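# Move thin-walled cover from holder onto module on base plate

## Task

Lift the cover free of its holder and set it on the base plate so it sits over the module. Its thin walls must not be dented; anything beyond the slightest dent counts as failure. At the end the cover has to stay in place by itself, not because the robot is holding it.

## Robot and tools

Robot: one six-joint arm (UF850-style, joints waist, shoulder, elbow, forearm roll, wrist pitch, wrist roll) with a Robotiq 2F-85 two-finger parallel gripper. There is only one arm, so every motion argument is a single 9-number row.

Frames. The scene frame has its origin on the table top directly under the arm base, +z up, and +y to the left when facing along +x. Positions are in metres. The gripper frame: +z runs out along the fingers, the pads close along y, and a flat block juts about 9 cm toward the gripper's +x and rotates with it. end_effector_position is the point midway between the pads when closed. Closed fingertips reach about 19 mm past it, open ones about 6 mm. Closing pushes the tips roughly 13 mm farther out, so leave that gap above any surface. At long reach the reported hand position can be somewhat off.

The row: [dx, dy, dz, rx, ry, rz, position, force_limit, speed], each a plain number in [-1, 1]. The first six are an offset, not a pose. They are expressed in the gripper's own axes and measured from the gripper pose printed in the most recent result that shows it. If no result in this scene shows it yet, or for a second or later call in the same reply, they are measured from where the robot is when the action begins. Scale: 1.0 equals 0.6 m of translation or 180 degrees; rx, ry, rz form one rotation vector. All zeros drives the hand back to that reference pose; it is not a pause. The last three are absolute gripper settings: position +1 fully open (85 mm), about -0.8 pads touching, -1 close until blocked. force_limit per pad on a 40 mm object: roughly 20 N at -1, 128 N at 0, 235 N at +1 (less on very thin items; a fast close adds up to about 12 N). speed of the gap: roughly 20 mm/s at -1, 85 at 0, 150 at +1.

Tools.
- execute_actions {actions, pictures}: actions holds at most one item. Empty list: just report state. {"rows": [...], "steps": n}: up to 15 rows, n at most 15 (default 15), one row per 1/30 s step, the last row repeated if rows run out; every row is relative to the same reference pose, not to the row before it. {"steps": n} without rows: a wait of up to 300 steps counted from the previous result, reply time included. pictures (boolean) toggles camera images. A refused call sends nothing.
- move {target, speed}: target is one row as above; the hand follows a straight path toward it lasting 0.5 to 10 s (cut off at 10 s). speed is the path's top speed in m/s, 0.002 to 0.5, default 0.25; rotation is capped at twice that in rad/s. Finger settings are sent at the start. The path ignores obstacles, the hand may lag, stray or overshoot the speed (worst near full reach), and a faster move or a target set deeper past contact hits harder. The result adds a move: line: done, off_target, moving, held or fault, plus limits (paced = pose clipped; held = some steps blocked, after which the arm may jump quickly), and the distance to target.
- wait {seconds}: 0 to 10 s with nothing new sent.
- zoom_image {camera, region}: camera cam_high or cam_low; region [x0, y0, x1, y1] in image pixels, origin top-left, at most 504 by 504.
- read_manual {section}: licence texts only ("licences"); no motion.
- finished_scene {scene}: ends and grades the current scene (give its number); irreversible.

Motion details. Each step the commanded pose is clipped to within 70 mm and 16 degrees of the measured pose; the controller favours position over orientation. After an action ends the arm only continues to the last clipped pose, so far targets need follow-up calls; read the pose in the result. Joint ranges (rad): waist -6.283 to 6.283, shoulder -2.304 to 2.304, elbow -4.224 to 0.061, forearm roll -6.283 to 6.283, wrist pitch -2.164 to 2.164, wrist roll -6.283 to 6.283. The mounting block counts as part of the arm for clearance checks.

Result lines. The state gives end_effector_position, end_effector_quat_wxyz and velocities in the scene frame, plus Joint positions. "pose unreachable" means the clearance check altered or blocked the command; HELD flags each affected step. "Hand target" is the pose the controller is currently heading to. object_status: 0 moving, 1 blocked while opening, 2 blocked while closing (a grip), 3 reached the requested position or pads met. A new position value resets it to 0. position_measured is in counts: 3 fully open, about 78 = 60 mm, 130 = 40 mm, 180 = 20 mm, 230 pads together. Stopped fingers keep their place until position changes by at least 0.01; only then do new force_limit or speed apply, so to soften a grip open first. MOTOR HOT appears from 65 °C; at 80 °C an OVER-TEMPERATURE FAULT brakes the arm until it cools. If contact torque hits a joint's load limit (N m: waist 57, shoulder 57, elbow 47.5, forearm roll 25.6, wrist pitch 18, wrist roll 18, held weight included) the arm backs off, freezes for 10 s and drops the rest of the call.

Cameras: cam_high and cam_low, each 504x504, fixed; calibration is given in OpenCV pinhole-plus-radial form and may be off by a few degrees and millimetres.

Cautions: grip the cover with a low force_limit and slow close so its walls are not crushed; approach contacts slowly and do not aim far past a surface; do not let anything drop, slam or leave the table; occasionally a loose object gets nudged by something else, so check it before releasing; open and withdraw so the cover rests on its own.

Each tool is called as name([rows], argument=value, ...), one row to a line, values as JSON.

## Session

execute_actions(actions=[])

Scene clock: 0.00 s of 5600.00 s.
end_effector_position=(+0.2150, -0.0689, +0.3239) position_measured=3 object_status=3 end_effector_quat_wxyz=(+0.600, +0.008, -0.674, +0.431) end_effector_velocity=(-0.000, -0.001, +0.000) end_effector_angular_velocity=(+0.000, -0.000, +0.002)
Joint positions: [ 0.232 -0.798 -0.826 -0.446 -1.684  0.574]
Joint velocities: [-0.     0.002  0.002 -0.002  0.     0.   ]
Hand target: +0.215, -0.069, +0.324; +0.600, +0.008, -0.674, +0.431

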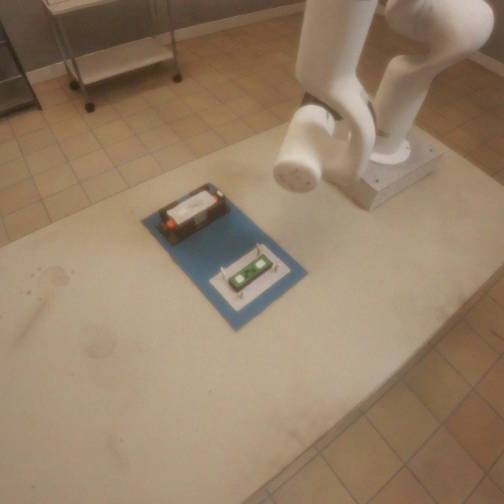

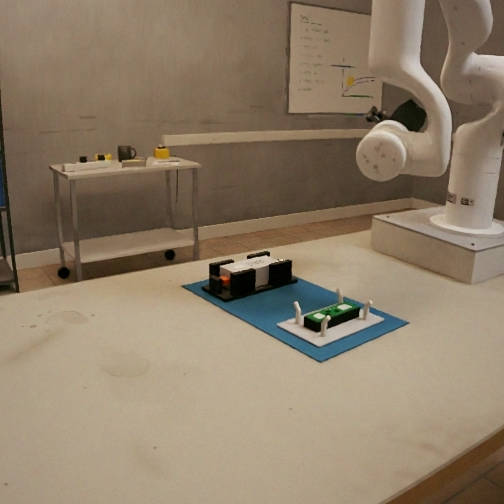

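zoom_image(camera="cam_high", region=[140, 170, 260, 260])

zoom_image(camera="cam_high", region=[200, 235, 320, 325])

zoom_image(camera="cam_low", region=[190, 240, 320, 315])

Region (140, 170, 260, 260) of cam_high's 504x504 image, scaled by 4.200, with more detail than that image has; it fills the top 378 rows of this view, and the rest is white.

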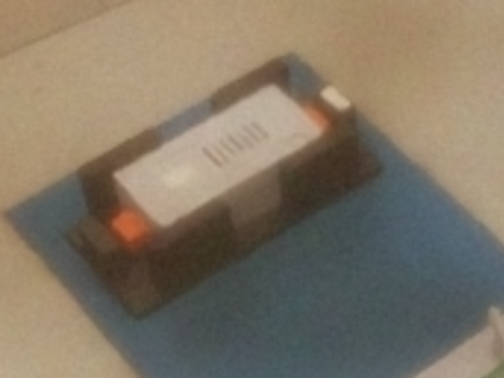

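Region (200, 235, 320, 325) of cam_high's 504x504 image, scaled by 4.200, with more detail than that image has; it fills the top 378 rows of this view, and the rest is white.

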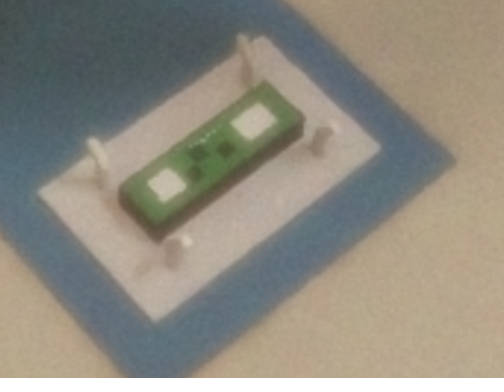

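Region (190, 240, 320, 315) of cam_low's 504x504 image, scaled by 3.877, with more detail than that image has; it fills the top 291 rows of this view, and the rest is white.

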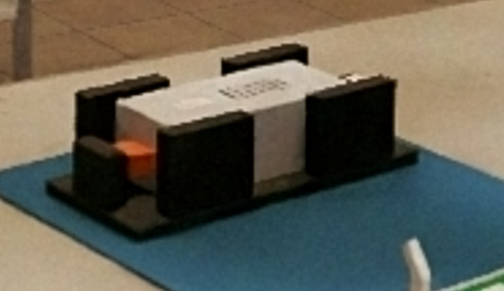

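move(target=[-0.5259,-0.1448,-0.4783,-0.2897,-0.4429,-0.0153,1,-1,-1], speed=0.2)

Scene clock: 30.37 s of 5600.00 s.
end_effector_position=(+0.5793, -0.1141, +0.0904) position_measured=3 object_status=3 end_effector_quat_wxyz=(+0.000, -0.044, +0.999, -0.001) end_effector_velocity=(+0.000, -0.000, -0.000) end_effector_angular_velocity=(+0.005, -0.002, +0.003)
Joint positions: [-0.164 -0.885 -1.253  0.051 -0.385 -0.339]
Joint velocities: [-0.002 -0.001 -0.001  0.014  0.001 -0.019]
Hand target: +0.579, -0.114, +0.090; +0.000, -0.044, +0.999, -0.000
Off the commanded pose: 0.000 m, 0 deg.
After step 90, 22.77 s passed at rest.
move: done

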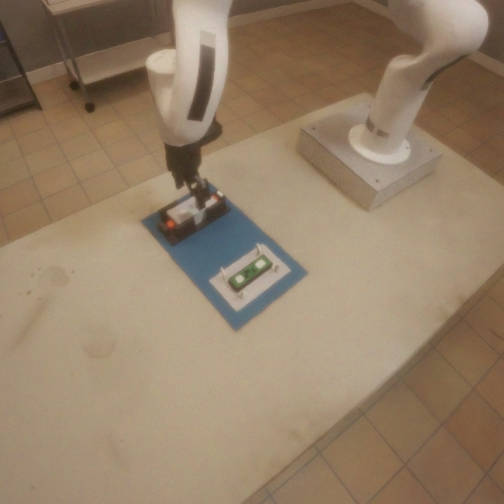

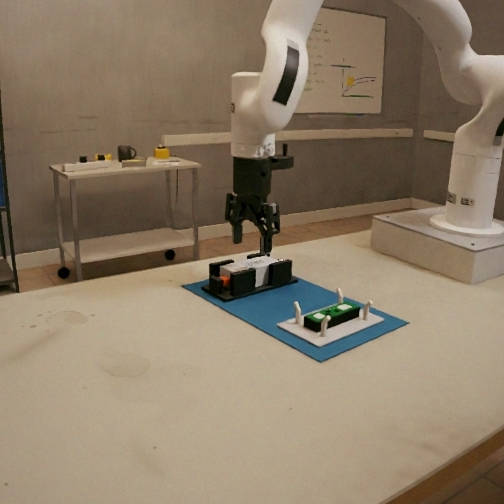

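move(target=[0,0,0.088,0,0,0,1,-1,-1], speed=0.04)

zoom_image(camera="cam_low", region=[195, 210, 305, 310])

zoom_image(camera="cam_high", region=[155, 167, 235, 247])

Scene clock: 38.50 s of 5600.00 s.
end_effector_position=(+0.5795, -0.1142, +0.0378) position_measured=3 object_status=3 end_effector_quat_wxyz=(+0.000, -0.044, +0.999, -0.001) end_effector_velocity=(+0.000, +0.000, -0.001) end_effector_angular_velocity=(+0.000, +0.000, -0.001)
Joint positions: [-0.162 -0.99  -1.287  0.062 -0.314 -0.349]
Joint velocities: [ 0.    -0.002 -0.001  0.001  0.001 -0.   ]
Hand target: +0.579, -0.114, +0.038; +0.000, -0.044, +0.999, -0.001
Off the commanded pose: 0.000 m, 0 deg.
After step 90, 3.53 s passed at rest.
move: done

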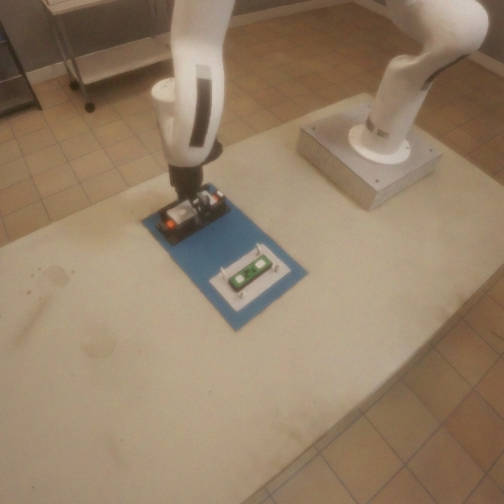

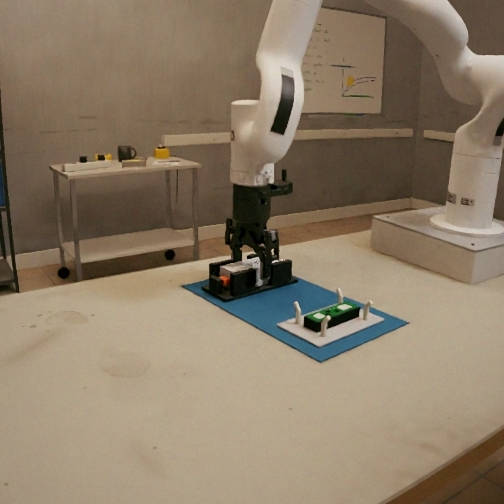

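Region (195, 210, 305, 310) of cam_low's 504x504 image, scaled by 4.582, with more detail than that image has; it fills the top 458 rows of this view, and the rest is white.

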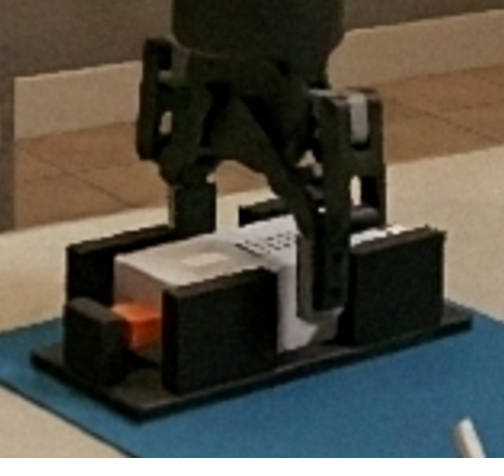

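Region (155, 167, 235, 247) of cam_high's 504x504 image, scaled by 6.300, with more detail than that image has.

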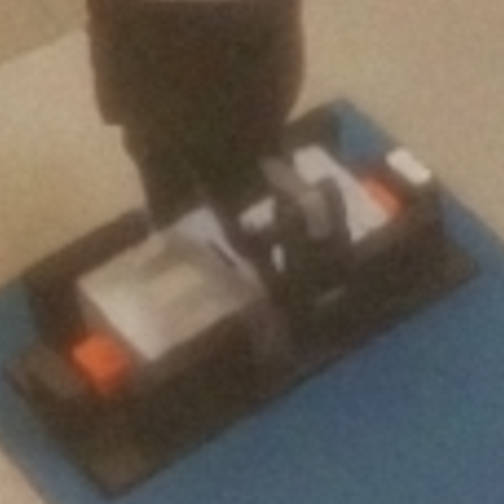

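move(target=[0.005,0.005,0,0,0,-0.008,0.45,-1,-1], speed=0.01)

zoom_image(camera="cam_low", region=[225, 238, 285, 293])

zoom_image(camera="cam_high", region=[170, 187, 220, 232])

Scene clock: 58.00 s of 5600.00 s.
end_effector_position=(+0.5762, -0.1115, +0.0378) position_measured=72 object_status=0 end_effector_quat_wxyz=(+0.000, -0.056, +0.998, -0.001) end_effector_velocity=(+0.000, -0.000, +0.000) end_effector_angular_velocity=(-0.000, -0.000, +0.000)
Joint positions: [-0.158 -0.984 -1.274  0.064 -0.307 -0.372]
Joint velocities: [-0.  0.  0. -0. -0. -0.]
Hand target: +0.576, -0.111, +0.038; +0.000, -0.056, +0.998, -0.001
Off the commanded pose: 0.000 m, 0 deg.
After step 90, 14.90 s passed at rest.
move: done

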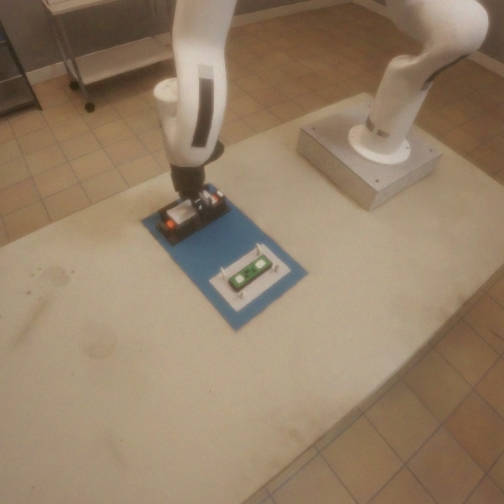

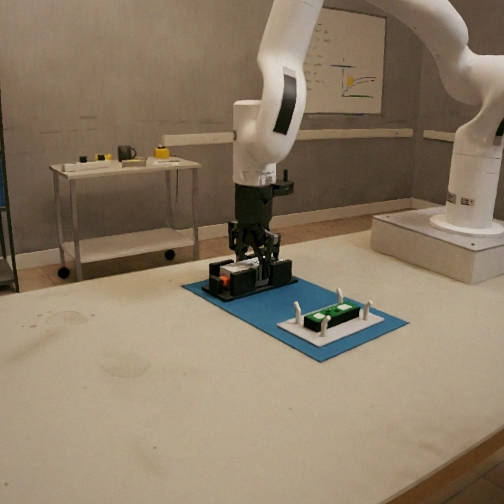

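Region (225, 238, 285, 293) of cam_low's 504x504 image, scaled by 8.400, with more detail than that image has; it fills the top 462 rows of this view, and the rest is white.

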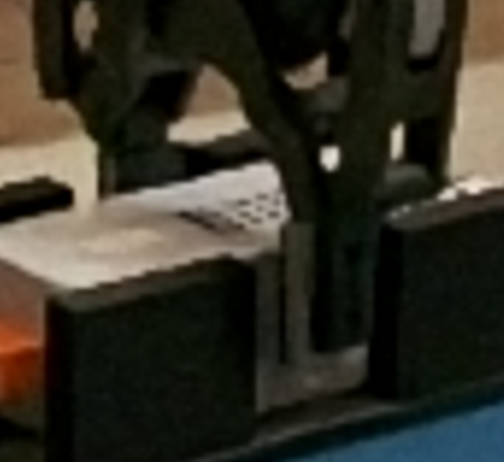

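Region (170, 187, 220, 232) of cam_high's 504x504 image, scaled by 10.080, with more detail than that image has; it fills the top 454 rows of this view, and the rest is white.

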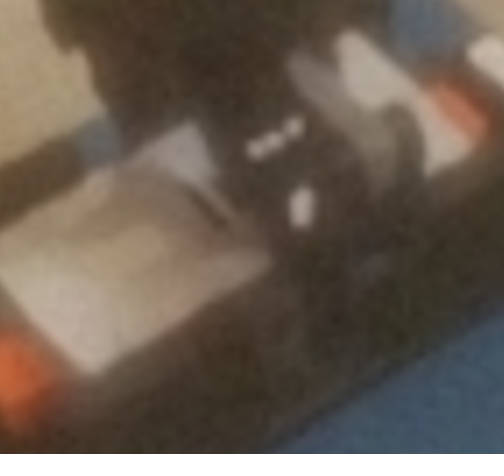

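execute_actions([
  {"rows": [[0,0,-0.001,0,0,0,0.3,-1,-1],[0,0,-0.002,0,0,0,0.3,-1,-1],[0,0,-0.003,0,0,0,0.3,-1,-1],[0,0,-0.004,0,0,0,0.3,-1,-1],[0,0,-0.005,0,0,0,0.3,-1,-1]], "steps": 15},
], pictures=false)

execute_actions([
  {"rows": [[0,0,0,0,0,0,-1,-1,-1]], "steps": 5},
], pictures=false)

execute_actions([
  {"steps": 4},
], pictures=false)

execute_actions([
  {"steps": 10},
], pictures=false)

Scene clock: 65.53 s of 5600.00 s.
end_effector_position=(+0.5767, -0.1122, +0.0410) position_measured=90 object_status=0 end_effector_quat_wxyz=(+0.001, -0.056, +0.998, -0.001) end_effector_velocity=(-0.001, +0.002, -0.001) end_effector_angular_velocity=(+0.001, +0.004, +0.002)
Joint positions: [-0.16  -0.978 -1.272  0.063 -0.31  -0.371]
Joint velocities: [ 0.002 -0.002  0.001  0.001 -0.002 -0.   ]
Hand target: +0.576, -0.111, +0.041; +0.000, -0.056, +0.998, -0.001
Off the commanded pose: 0.001 m, 0 deg.
Steps of this call (steps 1 to 90: nothing new was sent; then 4.03 s passed at rest; steps 91 to 105: all 15 steps of this action). Readings (end_effector_position | what the end effector reports):
91: (+0.5762, -0.1115, +0.0378) | position_measured=72 object_status=0
92: (+0.5762, -0.1115, +0.0379) | position_measured=72 object_status=0
94: (+0.5761, -0.1115, +0.0388) | position_measured=75 object_status=0
98: (+0.5765, -0.1118, +0.0406) | position_measured=81 object_status=0
105: the state above

Scene clock: 65.70 s of 5600.00 s.
end_effector_position=(+0.5770, -0.1127, +0.0413) position_measured=94 object_status=0 end_effector_quat_wxyz=(+0.002, -0.056, +0.998, -0.001) end_effector_velocity=(+0.005, -0.004, +0.004) end_effector_angular_velocity=(-0.003, -0.010, -0.004)
Joint positions: [-0.16  -0.977 -1.273  0.063 -0.31  -0.371]
Joint velocities: [-0.004  0.004 -0.005 -0.001  0.002  0.001]
Hand target: +0.577, -0.112, +0.041; +0.001, -0.056, +0.998, -0.001
Off the commanded pose: 0.001 m, 0 deg.
Steps of this call (steps 1 to 5: all 5 steps of this action). Readings (end_effector_position | what the end effector reports):
1: (+0.5767, -0.1122, +0.0410) | position_measured=90 object_status=0
2: (+0.5768, -0.1123, +0.0411) | position_measured=90 object_status=0
4: (+0.5769, -0.1126, +0.0412) | position_measured=93 object_status=0
5: the state above

Scene clock: 65.83 s of 5600.00 s.
end_effector_position=(+0.5771, -0.1127, +0.0414) position_measured=99 object_status=0 end_effector_quat_wxyz=(+0.002, -0.056, +0.998, -0.001) end_effector_velocity=(+0.001, +0.002, -0.000) end_effector_angular_velocity=(+0.000, -0.001, +0.003)
Joint positions: [-0.16  -0.977 -1.273  0.063 -0.31  -0.371]
Joint velocities: [ 0.003 -0.001 -0.001  0.001  0.001 -0.001]
Hand target: +0.577, -0.112, +0.041; +0.001, -0.056, +0.998, -0.001
Off the commanded pose: 0.001 m, 0 deg.
Steps of this call (steps 1 to 4: nothing new was sent). Readings (end_effector_position | what the end effector reports):
1: (+0.5771, -0.1128, +0.0413) | position_measured=96 object_status=0
2: (+0.5771, -0.1128, +0.0414) | position_measured=97 object_status=0
4: the state above

Scene clock: 66.17 s of 5600.00 s.
end_effector_position=(+0.5771, -0.1124, +0.0412) position_measured=100 object_status=2 end_effector_quat_wxyz=(+0.001, -0.056, +0.998, -0.001) end_effector_velocity=(-0.001, +0.001, -0.000) end_effector_angular_velocity=(+0.000, +0.001, +0.002)
Joint positions: [-0.16  -0.977 -1.273  0.063 -0.31  -0.371]
Joint velocities: [ 0.001  0.     0.001 -0.001 -0.    -0.   ]
Hand target: +0.577, -0.112, +0.041; +0.001, -0.056, +0.998, -0.001
Off the commanded pose: 0.000 m, 0 deg.
Steps of this call (steps 1 to 10: nothing new was sent). Readings (end_effector_position | what the end effector reports):
1: (+0.5771, -0.1127, +0.0414) | position_measured=99 object_status=0
2: (+0.5771, -0.1126, +0.0413) | position_measured=99 object_status=0
4: (+0.5771, -0.1125, +0.0413) | position_measured=100 object_status=0
8: (+0.5771, -0.1124, +0.0412) | position_measured=100 object_status=2
10: the state above

move(target=[0,-0.003,0,0,0,0,0.4,-1,-1], speed=0.004)

execute_actions([
  {"rows": [[0,0,0,0,0,0,-1,-1,-1]], "steps": 6},
], pictures=false)

execute_actions([
  {"steps": 4},
], pictures=false)

execute_actions([
  {"steps": 4},
], pictures=false)

execute_actions([
  {"steps": 10},
], pictures=false)

Scene clock: 75.53 s of 5600.00 s.
end_effector_position=(+0.5770, -0.1140, +0.0411) position_measured=78 object_status=3 end_effector_quat_wxyz=(+0.001, -0.056, +0.998, -0.001) end_effector_velocity=(+0.003, -0.001, +0.003) end_effector_angular_velocity=(-0.002, -0.008, -0.001)
Joint positions: [-0.162 -0.978 -1.274  0.063 -0.311 -0.374]
Joint velocities: [-0.001  0.003 -0.002 -0.001  0.003 -0.   ]
Hand target: +0.577, -0.114, +0.041; +0.001, -0.056, +0.998, -0.001
Off the commanded pose: 0.000 m, 0 deg.
After step 90, 5.60 s passed at rest.
move: done

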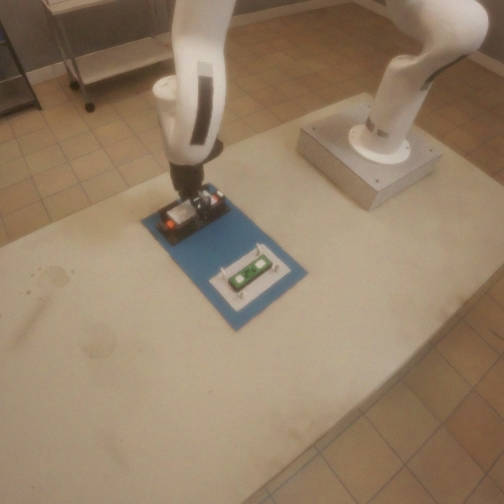

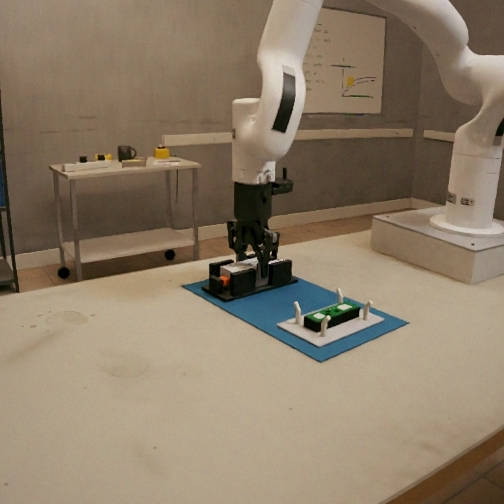

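Scene clock: 75.73 s of 5600.00 s.
end_effector_position=(+0.5770, -0.1140, +0.0411) position_measured=84 object_status=0 end_effector_quat_wxyz=(+0.001, -0.056, +0.998, -0.001) end_effector_velocity=(+0.001, -0.000, +0.001) end_effector_angular_velocity=(-0.000, -0.002, -0.001)
Joint positions: [-0.162 -0.978 -1.274  0.063 -0.311 -0.374]
Joint velocities: [-0.     0.001 -0.     0.001  0.001  0.   ]
Hand target: +0.577, -0.114, +0.041; +0.001, -0.056, +0.998, -0.001
Off the commanded pose: 0.000 m, 0 deg.
Steps of this call (steps 1 to 6: all 6 steps of this action). Readings (end_effector_position | what the end effector reports):
1: (+0.5771, -0.1140, +0.0411) | position_measured=78 object_status=0
2: (+0.5771, -0.1140, +0.0411) | position_measured=78 object_status=0
4: (+0.5770, -0.1140, +0.0411) | position_measured=81 object_status=0
6: the state above

Scene clock: 75.87 s of 5600.00 s.
end_effector_position=(+0.5770, -0.1140, +0.0411) position_measured=91 object_status=0 end_effector_quat_wxyz=(+0.001, -0.056, +0.998, -0.001) end_effector_velocity=(+0.001, -0.000, +0.000) end_effector_angular_velocity=(-0.001, -0.001, +0.001)
Joint positions: [-0.162 -0.978 -1.274  0.063 -0.311 -0.374]
Joint velocities: [-0.     0.    -0.001 -0.001 -0.     0.   ]
Hand target: +0.577, -0.114, +0.041; +0.001, -0.056, +0.998, -0.001
Off the commanded pose: 0.000 m, 0 deg.
Steps of this call (steps 1 to 4: nothing new was sent). Readings (end_effector_position | what the end effector reports):
1: (+0.5770, -0.1140, +0.0411) | position_measured=86 object_status=0
2: (+0.5770, -0.1140, +0.0411) | position_measured=87 object_status=0
4: the state above

Scene clock: 76.00 s of 5600.00 s.
end_effector_position=(+0.5771, -0.1140, +0.0413) position_measured=97 object_status=0 end_effector_quat_wxyz=(+0.001, -0.056, +0.998, -0.001) end_effector_velocity=(-0.000, -0.000, +0.001) end_effector_angular_velocity=(+0.001, +0.003, +0.001)
Joint positions: [-0.162 -0.978 -1.275  0.063 -0.312 -0.374]
Joint velocities: [-0.     0.001 -0.001 -0.001 -0.005  0.001]
Hand target: +0.577, -0.114, +0.041; +0.001, -0.056, +0.998, -0.001
Off the commanded pose: 0.000 m, 0 deg.
Steps of this call (steps 1 to 4: nothing new was sent). Readings (end_effector_position | what the end effector reports):
1: (+0.5770, -0.1140, +0.0411) | position_measured=93 object_status=0
2: (+0.5770, -0.1140, +0.0412) | position_measured=94 object_status=0
4: the state above

Scene clock: 76.33 s of 5600.00 s.
end_effector_position=(+0.5771, -0.1140, +0.0413) position_measured=100 object_status=2 end_effector_quat_wxyz=(+0.001, -0.056, +0.998, -0.001) end_effector_velocity=(+0.000, -0.000, +0.000) end_effector_angular_velocity=(-0.000, -0.001, -0.000)
Joint positions: [-0.162 -0.978 -1.275  0.063 -0.311 -0.374]
Joint velocities: [-0.     0.001  0.     0.     0.001 -0.   ]
Hand target: +0.577, -0.114, +0.041; +0.001, -0.056, +0.998, -0.001
Off the commanded pose: 0.000 m, 0 deg.
Steps of this call (steps 1 to 10: nothing new was sent). Readings (end_effector_position | what the end effector reports):
1: (+0.5772, -0.1140, +0.0414) | position_measured=99 object_status=0
2: (+0.5771, -0.1140, +0.0414) | position_measured=100 object_status=0
4: (+0.5771, -0.1140, +0.0414) | position_measured=100 object_status=0
8: (+0.5771, -0.1140, +0.0413) | position_measured=100 object_status=2
10: the state above

move(target=[0,0,0,0,0,0,-0.98,-0.78,-1], speed=0.004)

zoom_image(camera="cam_low", region=[225, 238, 285, 293])

move(target=[0,0,-0.006,0,0,0,-0.98,-0.78,-1], speed=0.004)

zoom_image(camera="cam_low", region=[225, 238, 285, 293])

Scene clock: 85.60 s of 5600.00 s.
end_effector_position=(+0.5772, -0.1140, +0.0414) position_measured=106 object_status=2 end_effector_quat_wxyz=(+0.001, -0.056, +0.998, -0.001) end_effector_velocity=(-0.001, +0.000, -0.001) end_effector_angular_velocity=(+0.001, +0.001, -0.001)
Joint positions: [-0.162 -0.978 -1.275  0.063 -0.312 -0.374]
Joint velocities: [ 0.    -0.001  0.001  0.001  0.001 -0.   ]
Hand target: +0.577, -0.114, +0.041; +0.001, -0.056, +0.998, -0.001
Off the commanded pose: 0.000 m, 0 deg.
After step 90, 5.57 s passed at rest.
move: done

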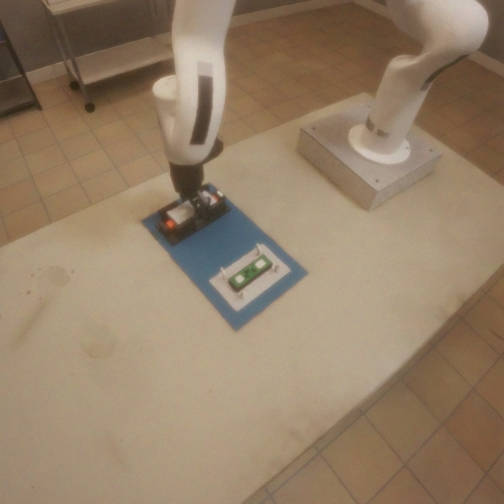

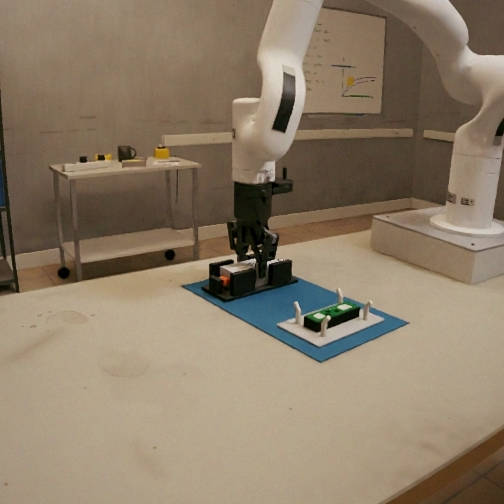

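Region (225, 238, 285, 293) of cam_low's 504x504 image, scaled by 8.400, with more detail than that image has; it fills the top 462 rows of this view, and the rest is white.

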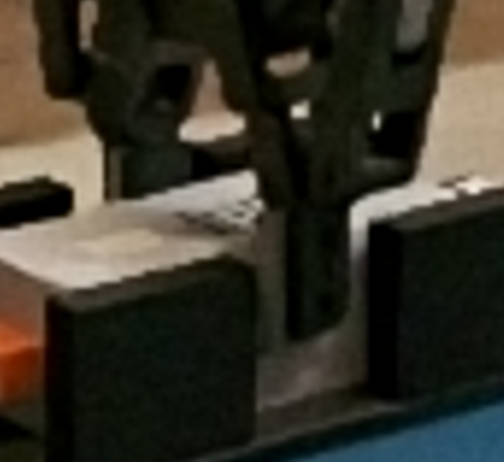

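Scene clock: 86.73 s of 5600.00 s.
end_effector_position=(+0.5767, -0.1139, +0.0446) position_measured=106 object_status=2 end_effector_quat_wxyz=(+0.001, -0.056, +0.998, -0.001) end_effector_velocity=(+0.001, +0.000, +0.001) end_effector_angular_velocity=(+0.000, -0.001, -0.000)
Joint positions: [-0.163 -0.971 -1.271  0.062 -0.316 -0.373]
Joint velocities: [ 0.     0.001 -0.001  0.001 -0.001 -0.   ]
Hand target: +0.577, -0.114, +0.045; +0.001, -0.056, +0.998, -0.001
Off the commanded pose: 0.001 m, 0 deg.
move: done

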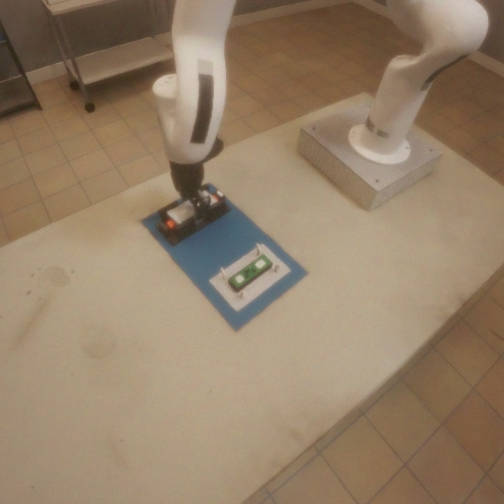

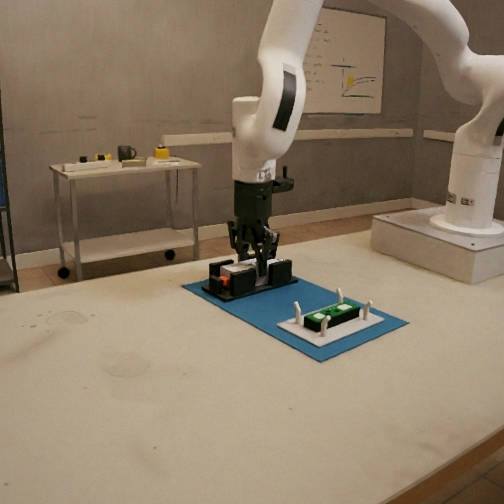

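Region (225, 238, 285, 293) of cam_low's 504x504 image, scaled by 8.400, with more detail than that image has; it fills the top 462 rows of this view, and the rest is white.

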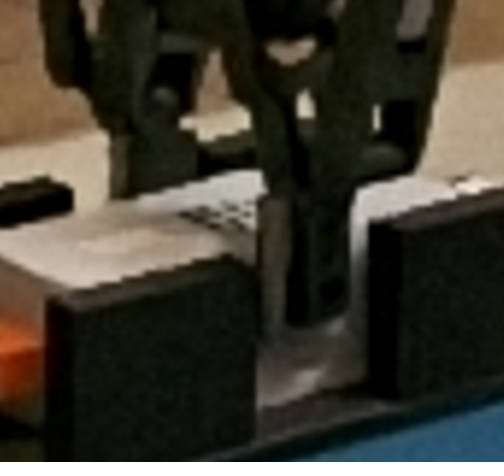

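move(target=[0,0,0,0,0,0,-1,-0.67,-1], speed=0.004)

move(target=[0,0,-0.005,0,0,0,-1,-0.67,-1], speed=0.004)

zoom_image(camera="cam_low", region=[225, 238, 285, 293])

Scene clock: 95.23 s of 5600.00 s.
end_effector_position=(+0.5771, -0.1140, +0.0450) position_measured=111 object_status=2 end_effector_quat_wxyz=(+0.001, -0.056, +0.998, -0.001) end_effector_velocity=(+0.000, -0.000, +0.000) end_effector_angular_velocity=(-0.000, -0.001, -0.000)
Joint positions: [-0.163 -0.971 -1.272  0.062 -0.316 -0.373]
Joint velocities: [-0.  0.  0. -0.  0.  0.]
Hand target: +0.577, -0.114, +0.045; +0.001, -0.056, +0.998, -0.001
Off the commanded pose: 0.001 m, 0 deg.
After step 90, 4.80 s passed at rest.
move: done

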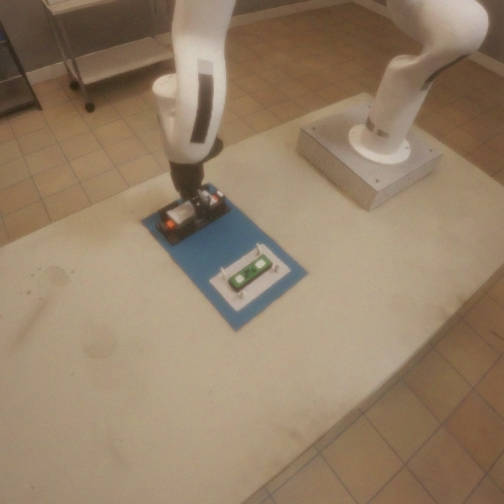

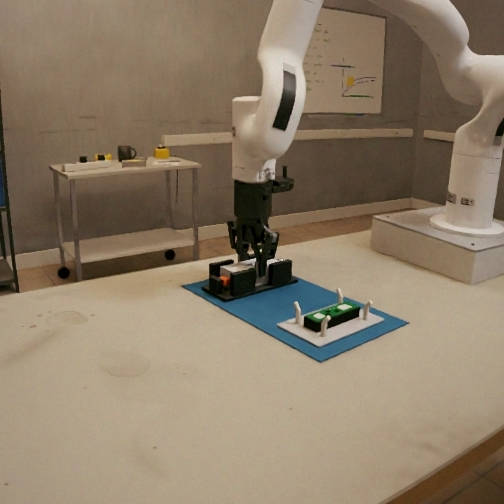

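Scene clock: 96.20 s of 5600.00 s.
end_effector_position=(+0.5769, -0.1139, +0.0478) position_measured=111 object_status=2 end_effector_quat_wxyz=(+0.001, -0.056, +0.998, -0.001) end_effector_velocity=(+0.001, -0.000, +0.000) end_effector_angular_velocity=(+0.000, -0.001, -0.001)
Joint positions: [-0.163 -0.965 -1.269  0.061 -0.32  -0.372]
Joint velocities: [-0.    -0.    -0.001  0.001  0.     0.   ]
Hand target: +0.577, -0.114, +0.048; +0.001, -0.056, +0.998, -0.001
Off the commanded pose: 0.000 m, 0 deg.
move: done

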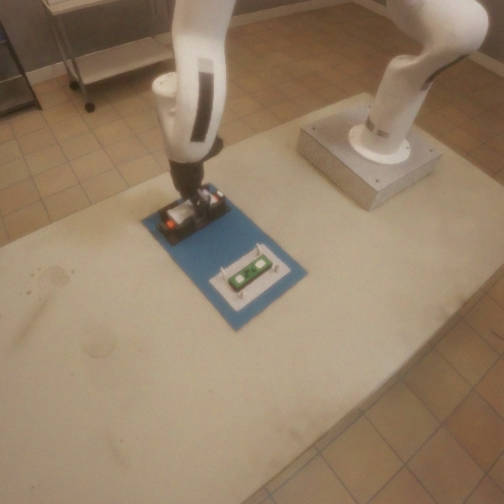

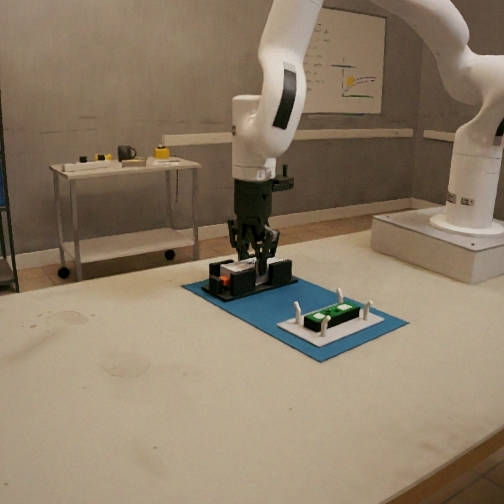

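Region (225, 238, 285, 293) of cam_low's 504x504 image, scaled by 8.400, with more detail than that image has; it fills the top 462 rows of this view, and the rest is white.

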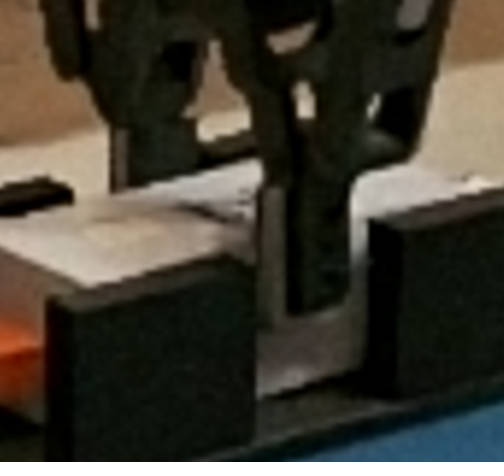

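Lifting now.

move(target=[0,0,-0.05,0,0,0,-1,-0.67,-1], speed=0.008)

move(target=[0,0,-0.05,0,0,0,-1,-0.67,-1], speed=0.03)

zoom_image(camera="cam_low", region=[195, 200, 305, 300])

Scene clock: 107.17 s of 5600.00 s.
end_effector_position=(+0.5768, -0.1139, +0.0778) position_measured=111 object_status=2 end_effector_quat_wxyz=(+0.001, -0.056, +0.998, -0.001) end_effector_velocity=(+0.002, -0.000, +0.001) end_effector_angular_velocity=(-0.000, -0.003, -0.002)
Joint positions: [-0.164 -0.905 -1.25   0.054 -0.36  -0.366]
Joint velocities: [ 0.     0.002 -0.002  0.002 -0.     0.   ]
Hand target: +0.577, -0.114, +0.078; +0.001, -0.056, +0.998, -0.001
Off the commanded pose: 0.000 m, 0 deg.
After step 90, 4.00 s passed at rest.
move: done

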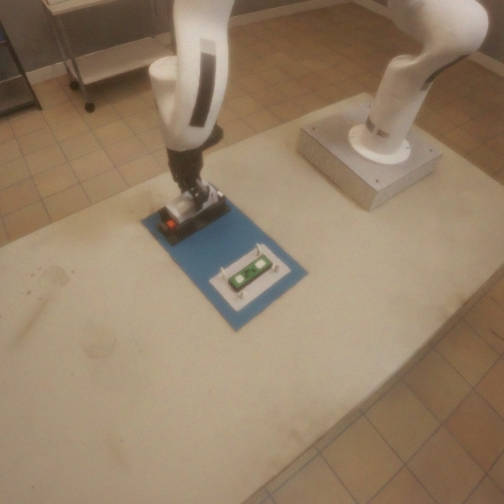

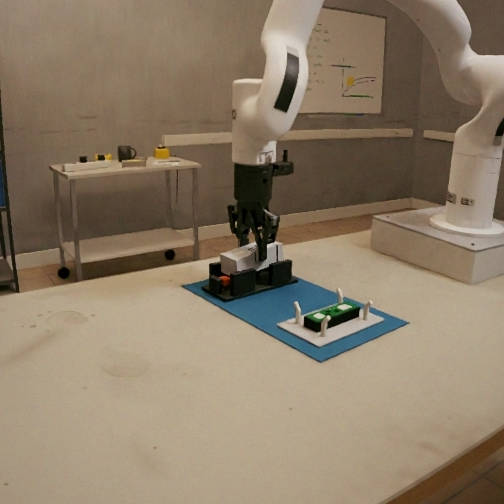

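Scene clock: 108.43 s of 5600.00 s.
end_effector_position=(+0.5767, -0.1138, +0.1077) position_measured=111 object_status=2 end_effector_quat_wxyz=(+0.001, -0.056, +0.998, -0.001) end_effector_velocity=(-0.002, +0.000, -0.001) end_effector_angular_velocity=(+0.001, +0.004, -0.001)
Joint positions: [-0.164 -0.847 -1.235  0.049 -0.404 -0.361]
Joint velocities: [ 0.     0.     0.003  0.001 -0.002  0.   ]
Hand target: +0.577, -0.114, +0.108; +0.001, -0.056, +0.998, -0.001
Off the commanded pose: 0.000 m, 0 deg.
move: done

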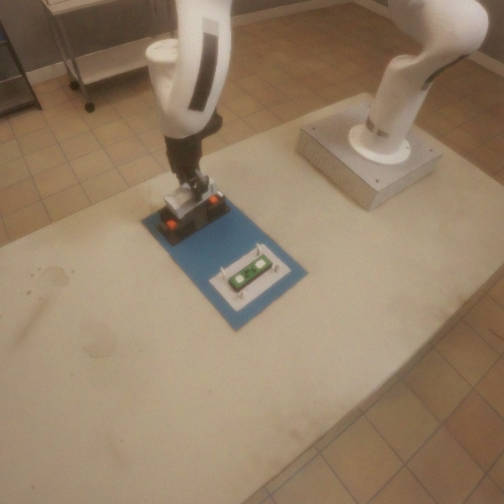

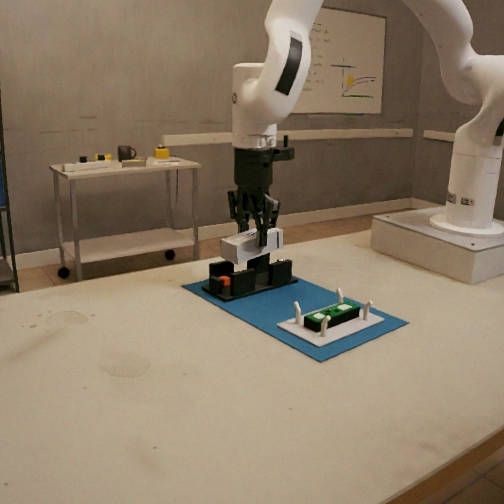

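Region (195, 200, 305, 300) of cam_low's 504x504 image, scaled by 4.582, with more detail than that image has; it fills the top 458 rows of this view, and the rest is white.

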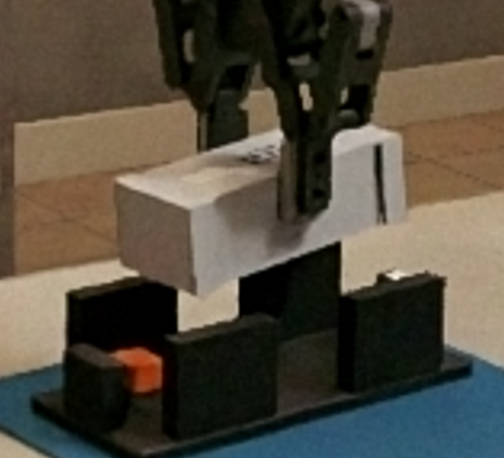

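move(target=[-0.0117,0.3817,0.02,0,-0.042,0.006,-1,-0.67,-1], speed=0.12)

move(target=[0.004,0,0.03,0,0,0,-1,-0.67,-1], speed=0.02)

zoom_image(camera="cam_low", region=[275, 250, 385, 350])

zoom_image(camera="cam_high", region=[204, 222, 299, 317])

Scene clock: 128.70 s of 5600.00 s.
end_effector_position=(+0.5583, +0.1144, +0.0953) position_measured=111 object_status=2 end_effector_quat_wxyz=(+0.067, -0.046, +0.997, +0.003) end_effector_velocity=(-0.000, +0.001, -0.001) end_effector_angular_velocity=(-0.005, -0.000, -0.001)
Joint positions: [ 0.236 -0.776 -1.06   0.072 -0.16   0.034]
Joint velocities: [ 0.005 -0.002 -0.001 -0.037  0.     0.042]
Hand target: +0.558, +0.115, +0.095; +0.067, -0.046, +0.997, +0.003
Off the commanded pose: 0.000 m, 0 deg.
After step 90, 15.00 s passed at rest.
move: done

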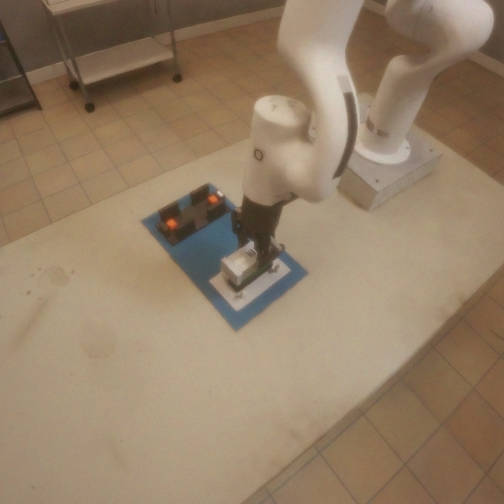

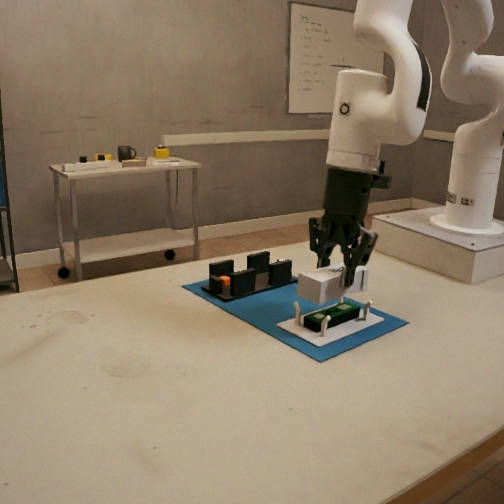

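Scene clock: 129.83 s of 5600.00 s.
end_effector_position=(+0.5583, +0.1144, +0.0772) position_measured=111 object_status=2 end_effector_quat_wxyz=(+0.067, -0.046, +0.997, +0.003) end_effector_velocity=(+0.001, +0.000, +0.001) end_effector_angular_velocity=(+0.001, -0.003, +0.001)
Joint positions: [ 0.237 -0.814 -1.07   0.087 -0.132  0.021]
Joint velocities: [-0.     0.001 -0.     0.003  0.002 -0.004]
Hand target: +0.558, +0.114, +0.077; +0.067, -0.046, +0.997, +0.003
Off the commanded pose: 0.000 m, 0 deg.
move: done

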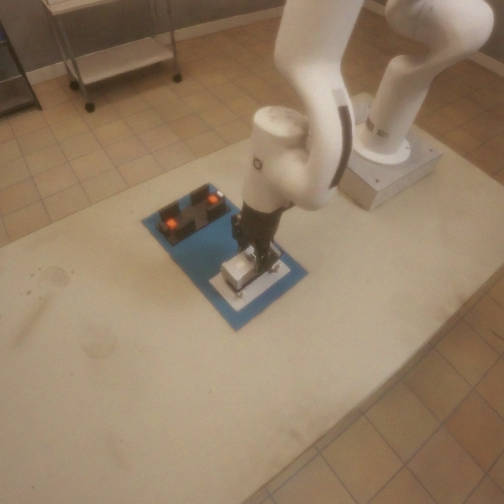

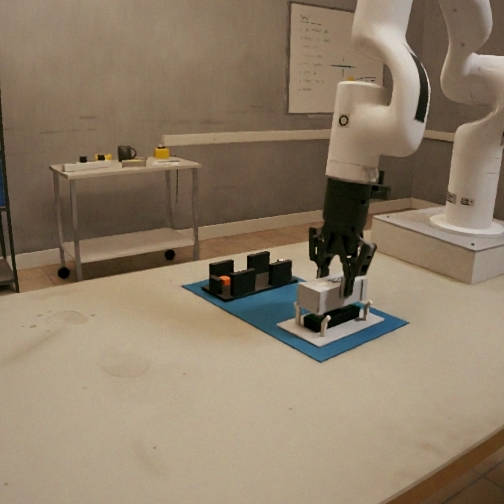

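Region (275, 250, 385, 350) of cam_low's 504x504 image, scaled by 4.582, with more detail than that image has; it fills the top 458 rows of this view, and the rest is white.

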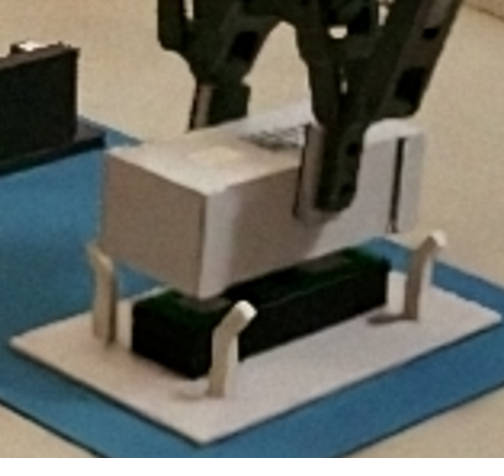

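Region (204, 222, 299, 317) of cam_high's 504x504 image, scaled by 5.305, with more detail than that image has.

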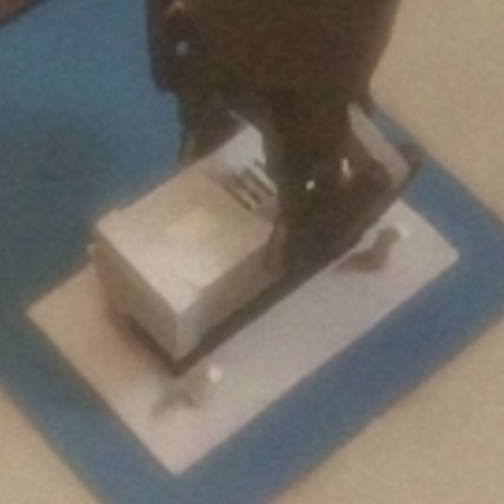

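move(target=[0.0045,0,0.033,0,0.004,0,-1,-0.67,-1], speed=0.01)

zoom_image(camera="cam_low", region=[275, 250, 385, 350])

Scene clock: 138.20 s of 5600.00 s.
end_effector_position=(+0.5583, +0.1144, +0.0572) position_measured=111 object_status=2 end_effector_quat_wxyz=(+0.060, -0.046, +0.997, +0.003) end_effector_velocity=(+0.001, +0.000, +0.001) end_effector_angular_velocity=(+0.001, -0.001, -0.002)
Joint positions: [ 0.237 -0.861 -1.093  0.106 -0.12   0.001]
Joint velocities: [ 0.     0.001 -0.001  0.004 -0.    -0.002]
Hand target: +0.558, +0.114, +0.057; +0.060, -0.046, +0.997, +0.003
Off the commanded pose: 0.000 m, 0 deg.
After step 90, 3.17 s passed at rest.
move: done

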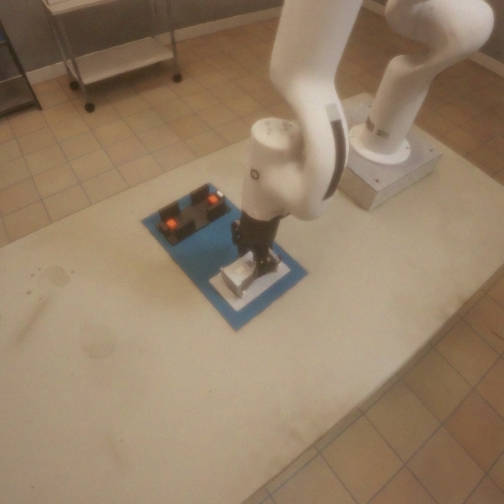

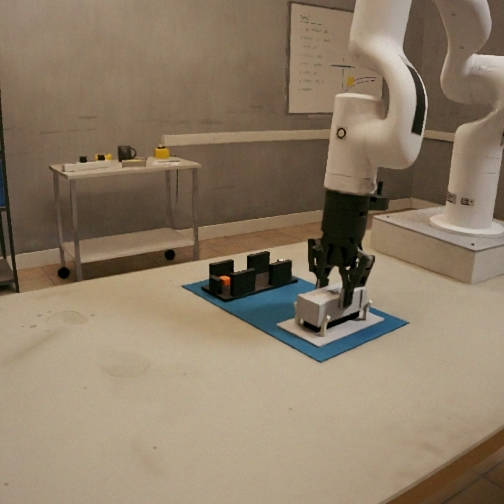

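Region (275, 250, 385, 350) of cam_low's 504x504 image, scaled by 4.582, with more detail than that image has; it fills the top 458 rows of this view, and the rest is white.

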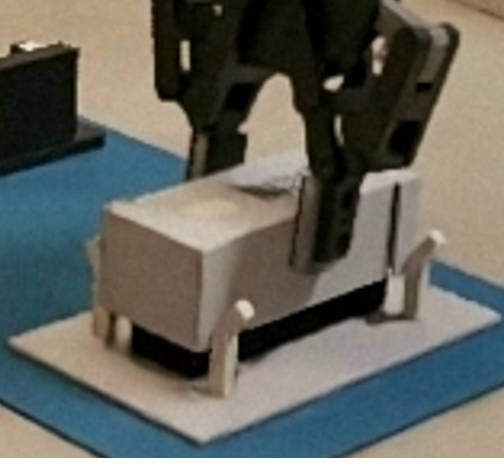

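move(target=[0.003,0,0.0245,0,0,0,-1,-0.67,-1], speed=0.008)

zoom_image(camera="cam_low", region=[275, 250, 385, 350])

Scene clock: 145.33 s of 5600.00 s.
end_effector_position=(+0.5582, +0.1144, +0.0424) position_measured=111 object_status=2 end_effector_quat_wxyz=(+0.060, -0.046, +0.997, +0.003) end_effector_velocity=(+0.000, +0.000, +0.001) end_effector_angular_velocity=(+0.001, -0.001, -0.000)
Joint positions: [ 0.238 -0.893 -1.103  0.127 -0.099 -0.02 ]
Joint velocities: [-0.     0.001  0.     0.004  0.    -0.004]
Hand target: +0.558, +0.114, +0.042; +0.060, -0.046, +0.997, +0.003
Off the commanded pose: 0.000 m, 0 deg.
After step 90, 2.07 s passed at rest.
move: done

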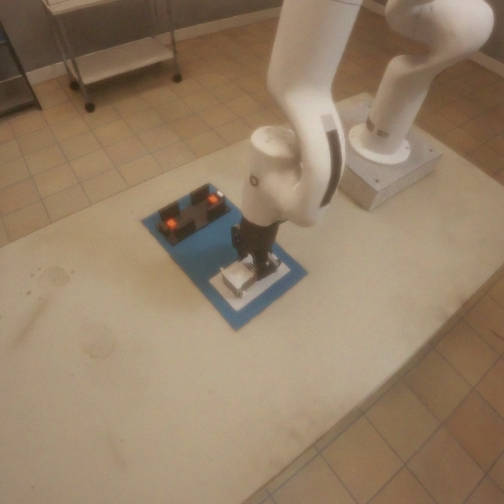

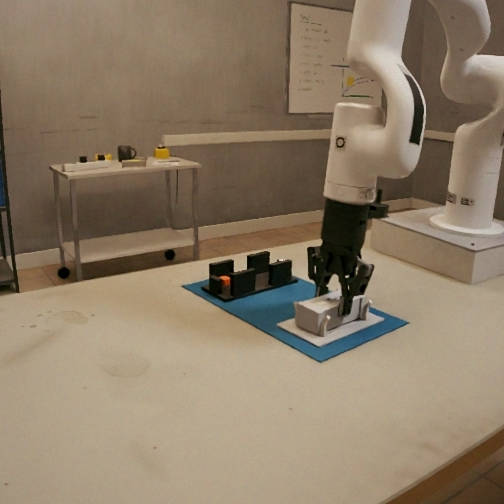

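Region (275, 250, 385, 350) of cam_low's 504x504 image, scaled by 4.582, with more detail than that image has; it fills the top 458 rows of this view, and the rest is white.

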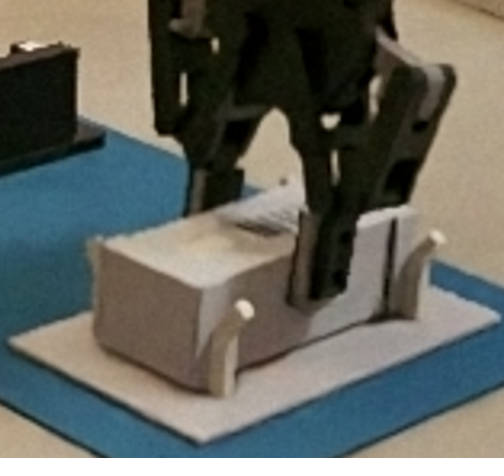

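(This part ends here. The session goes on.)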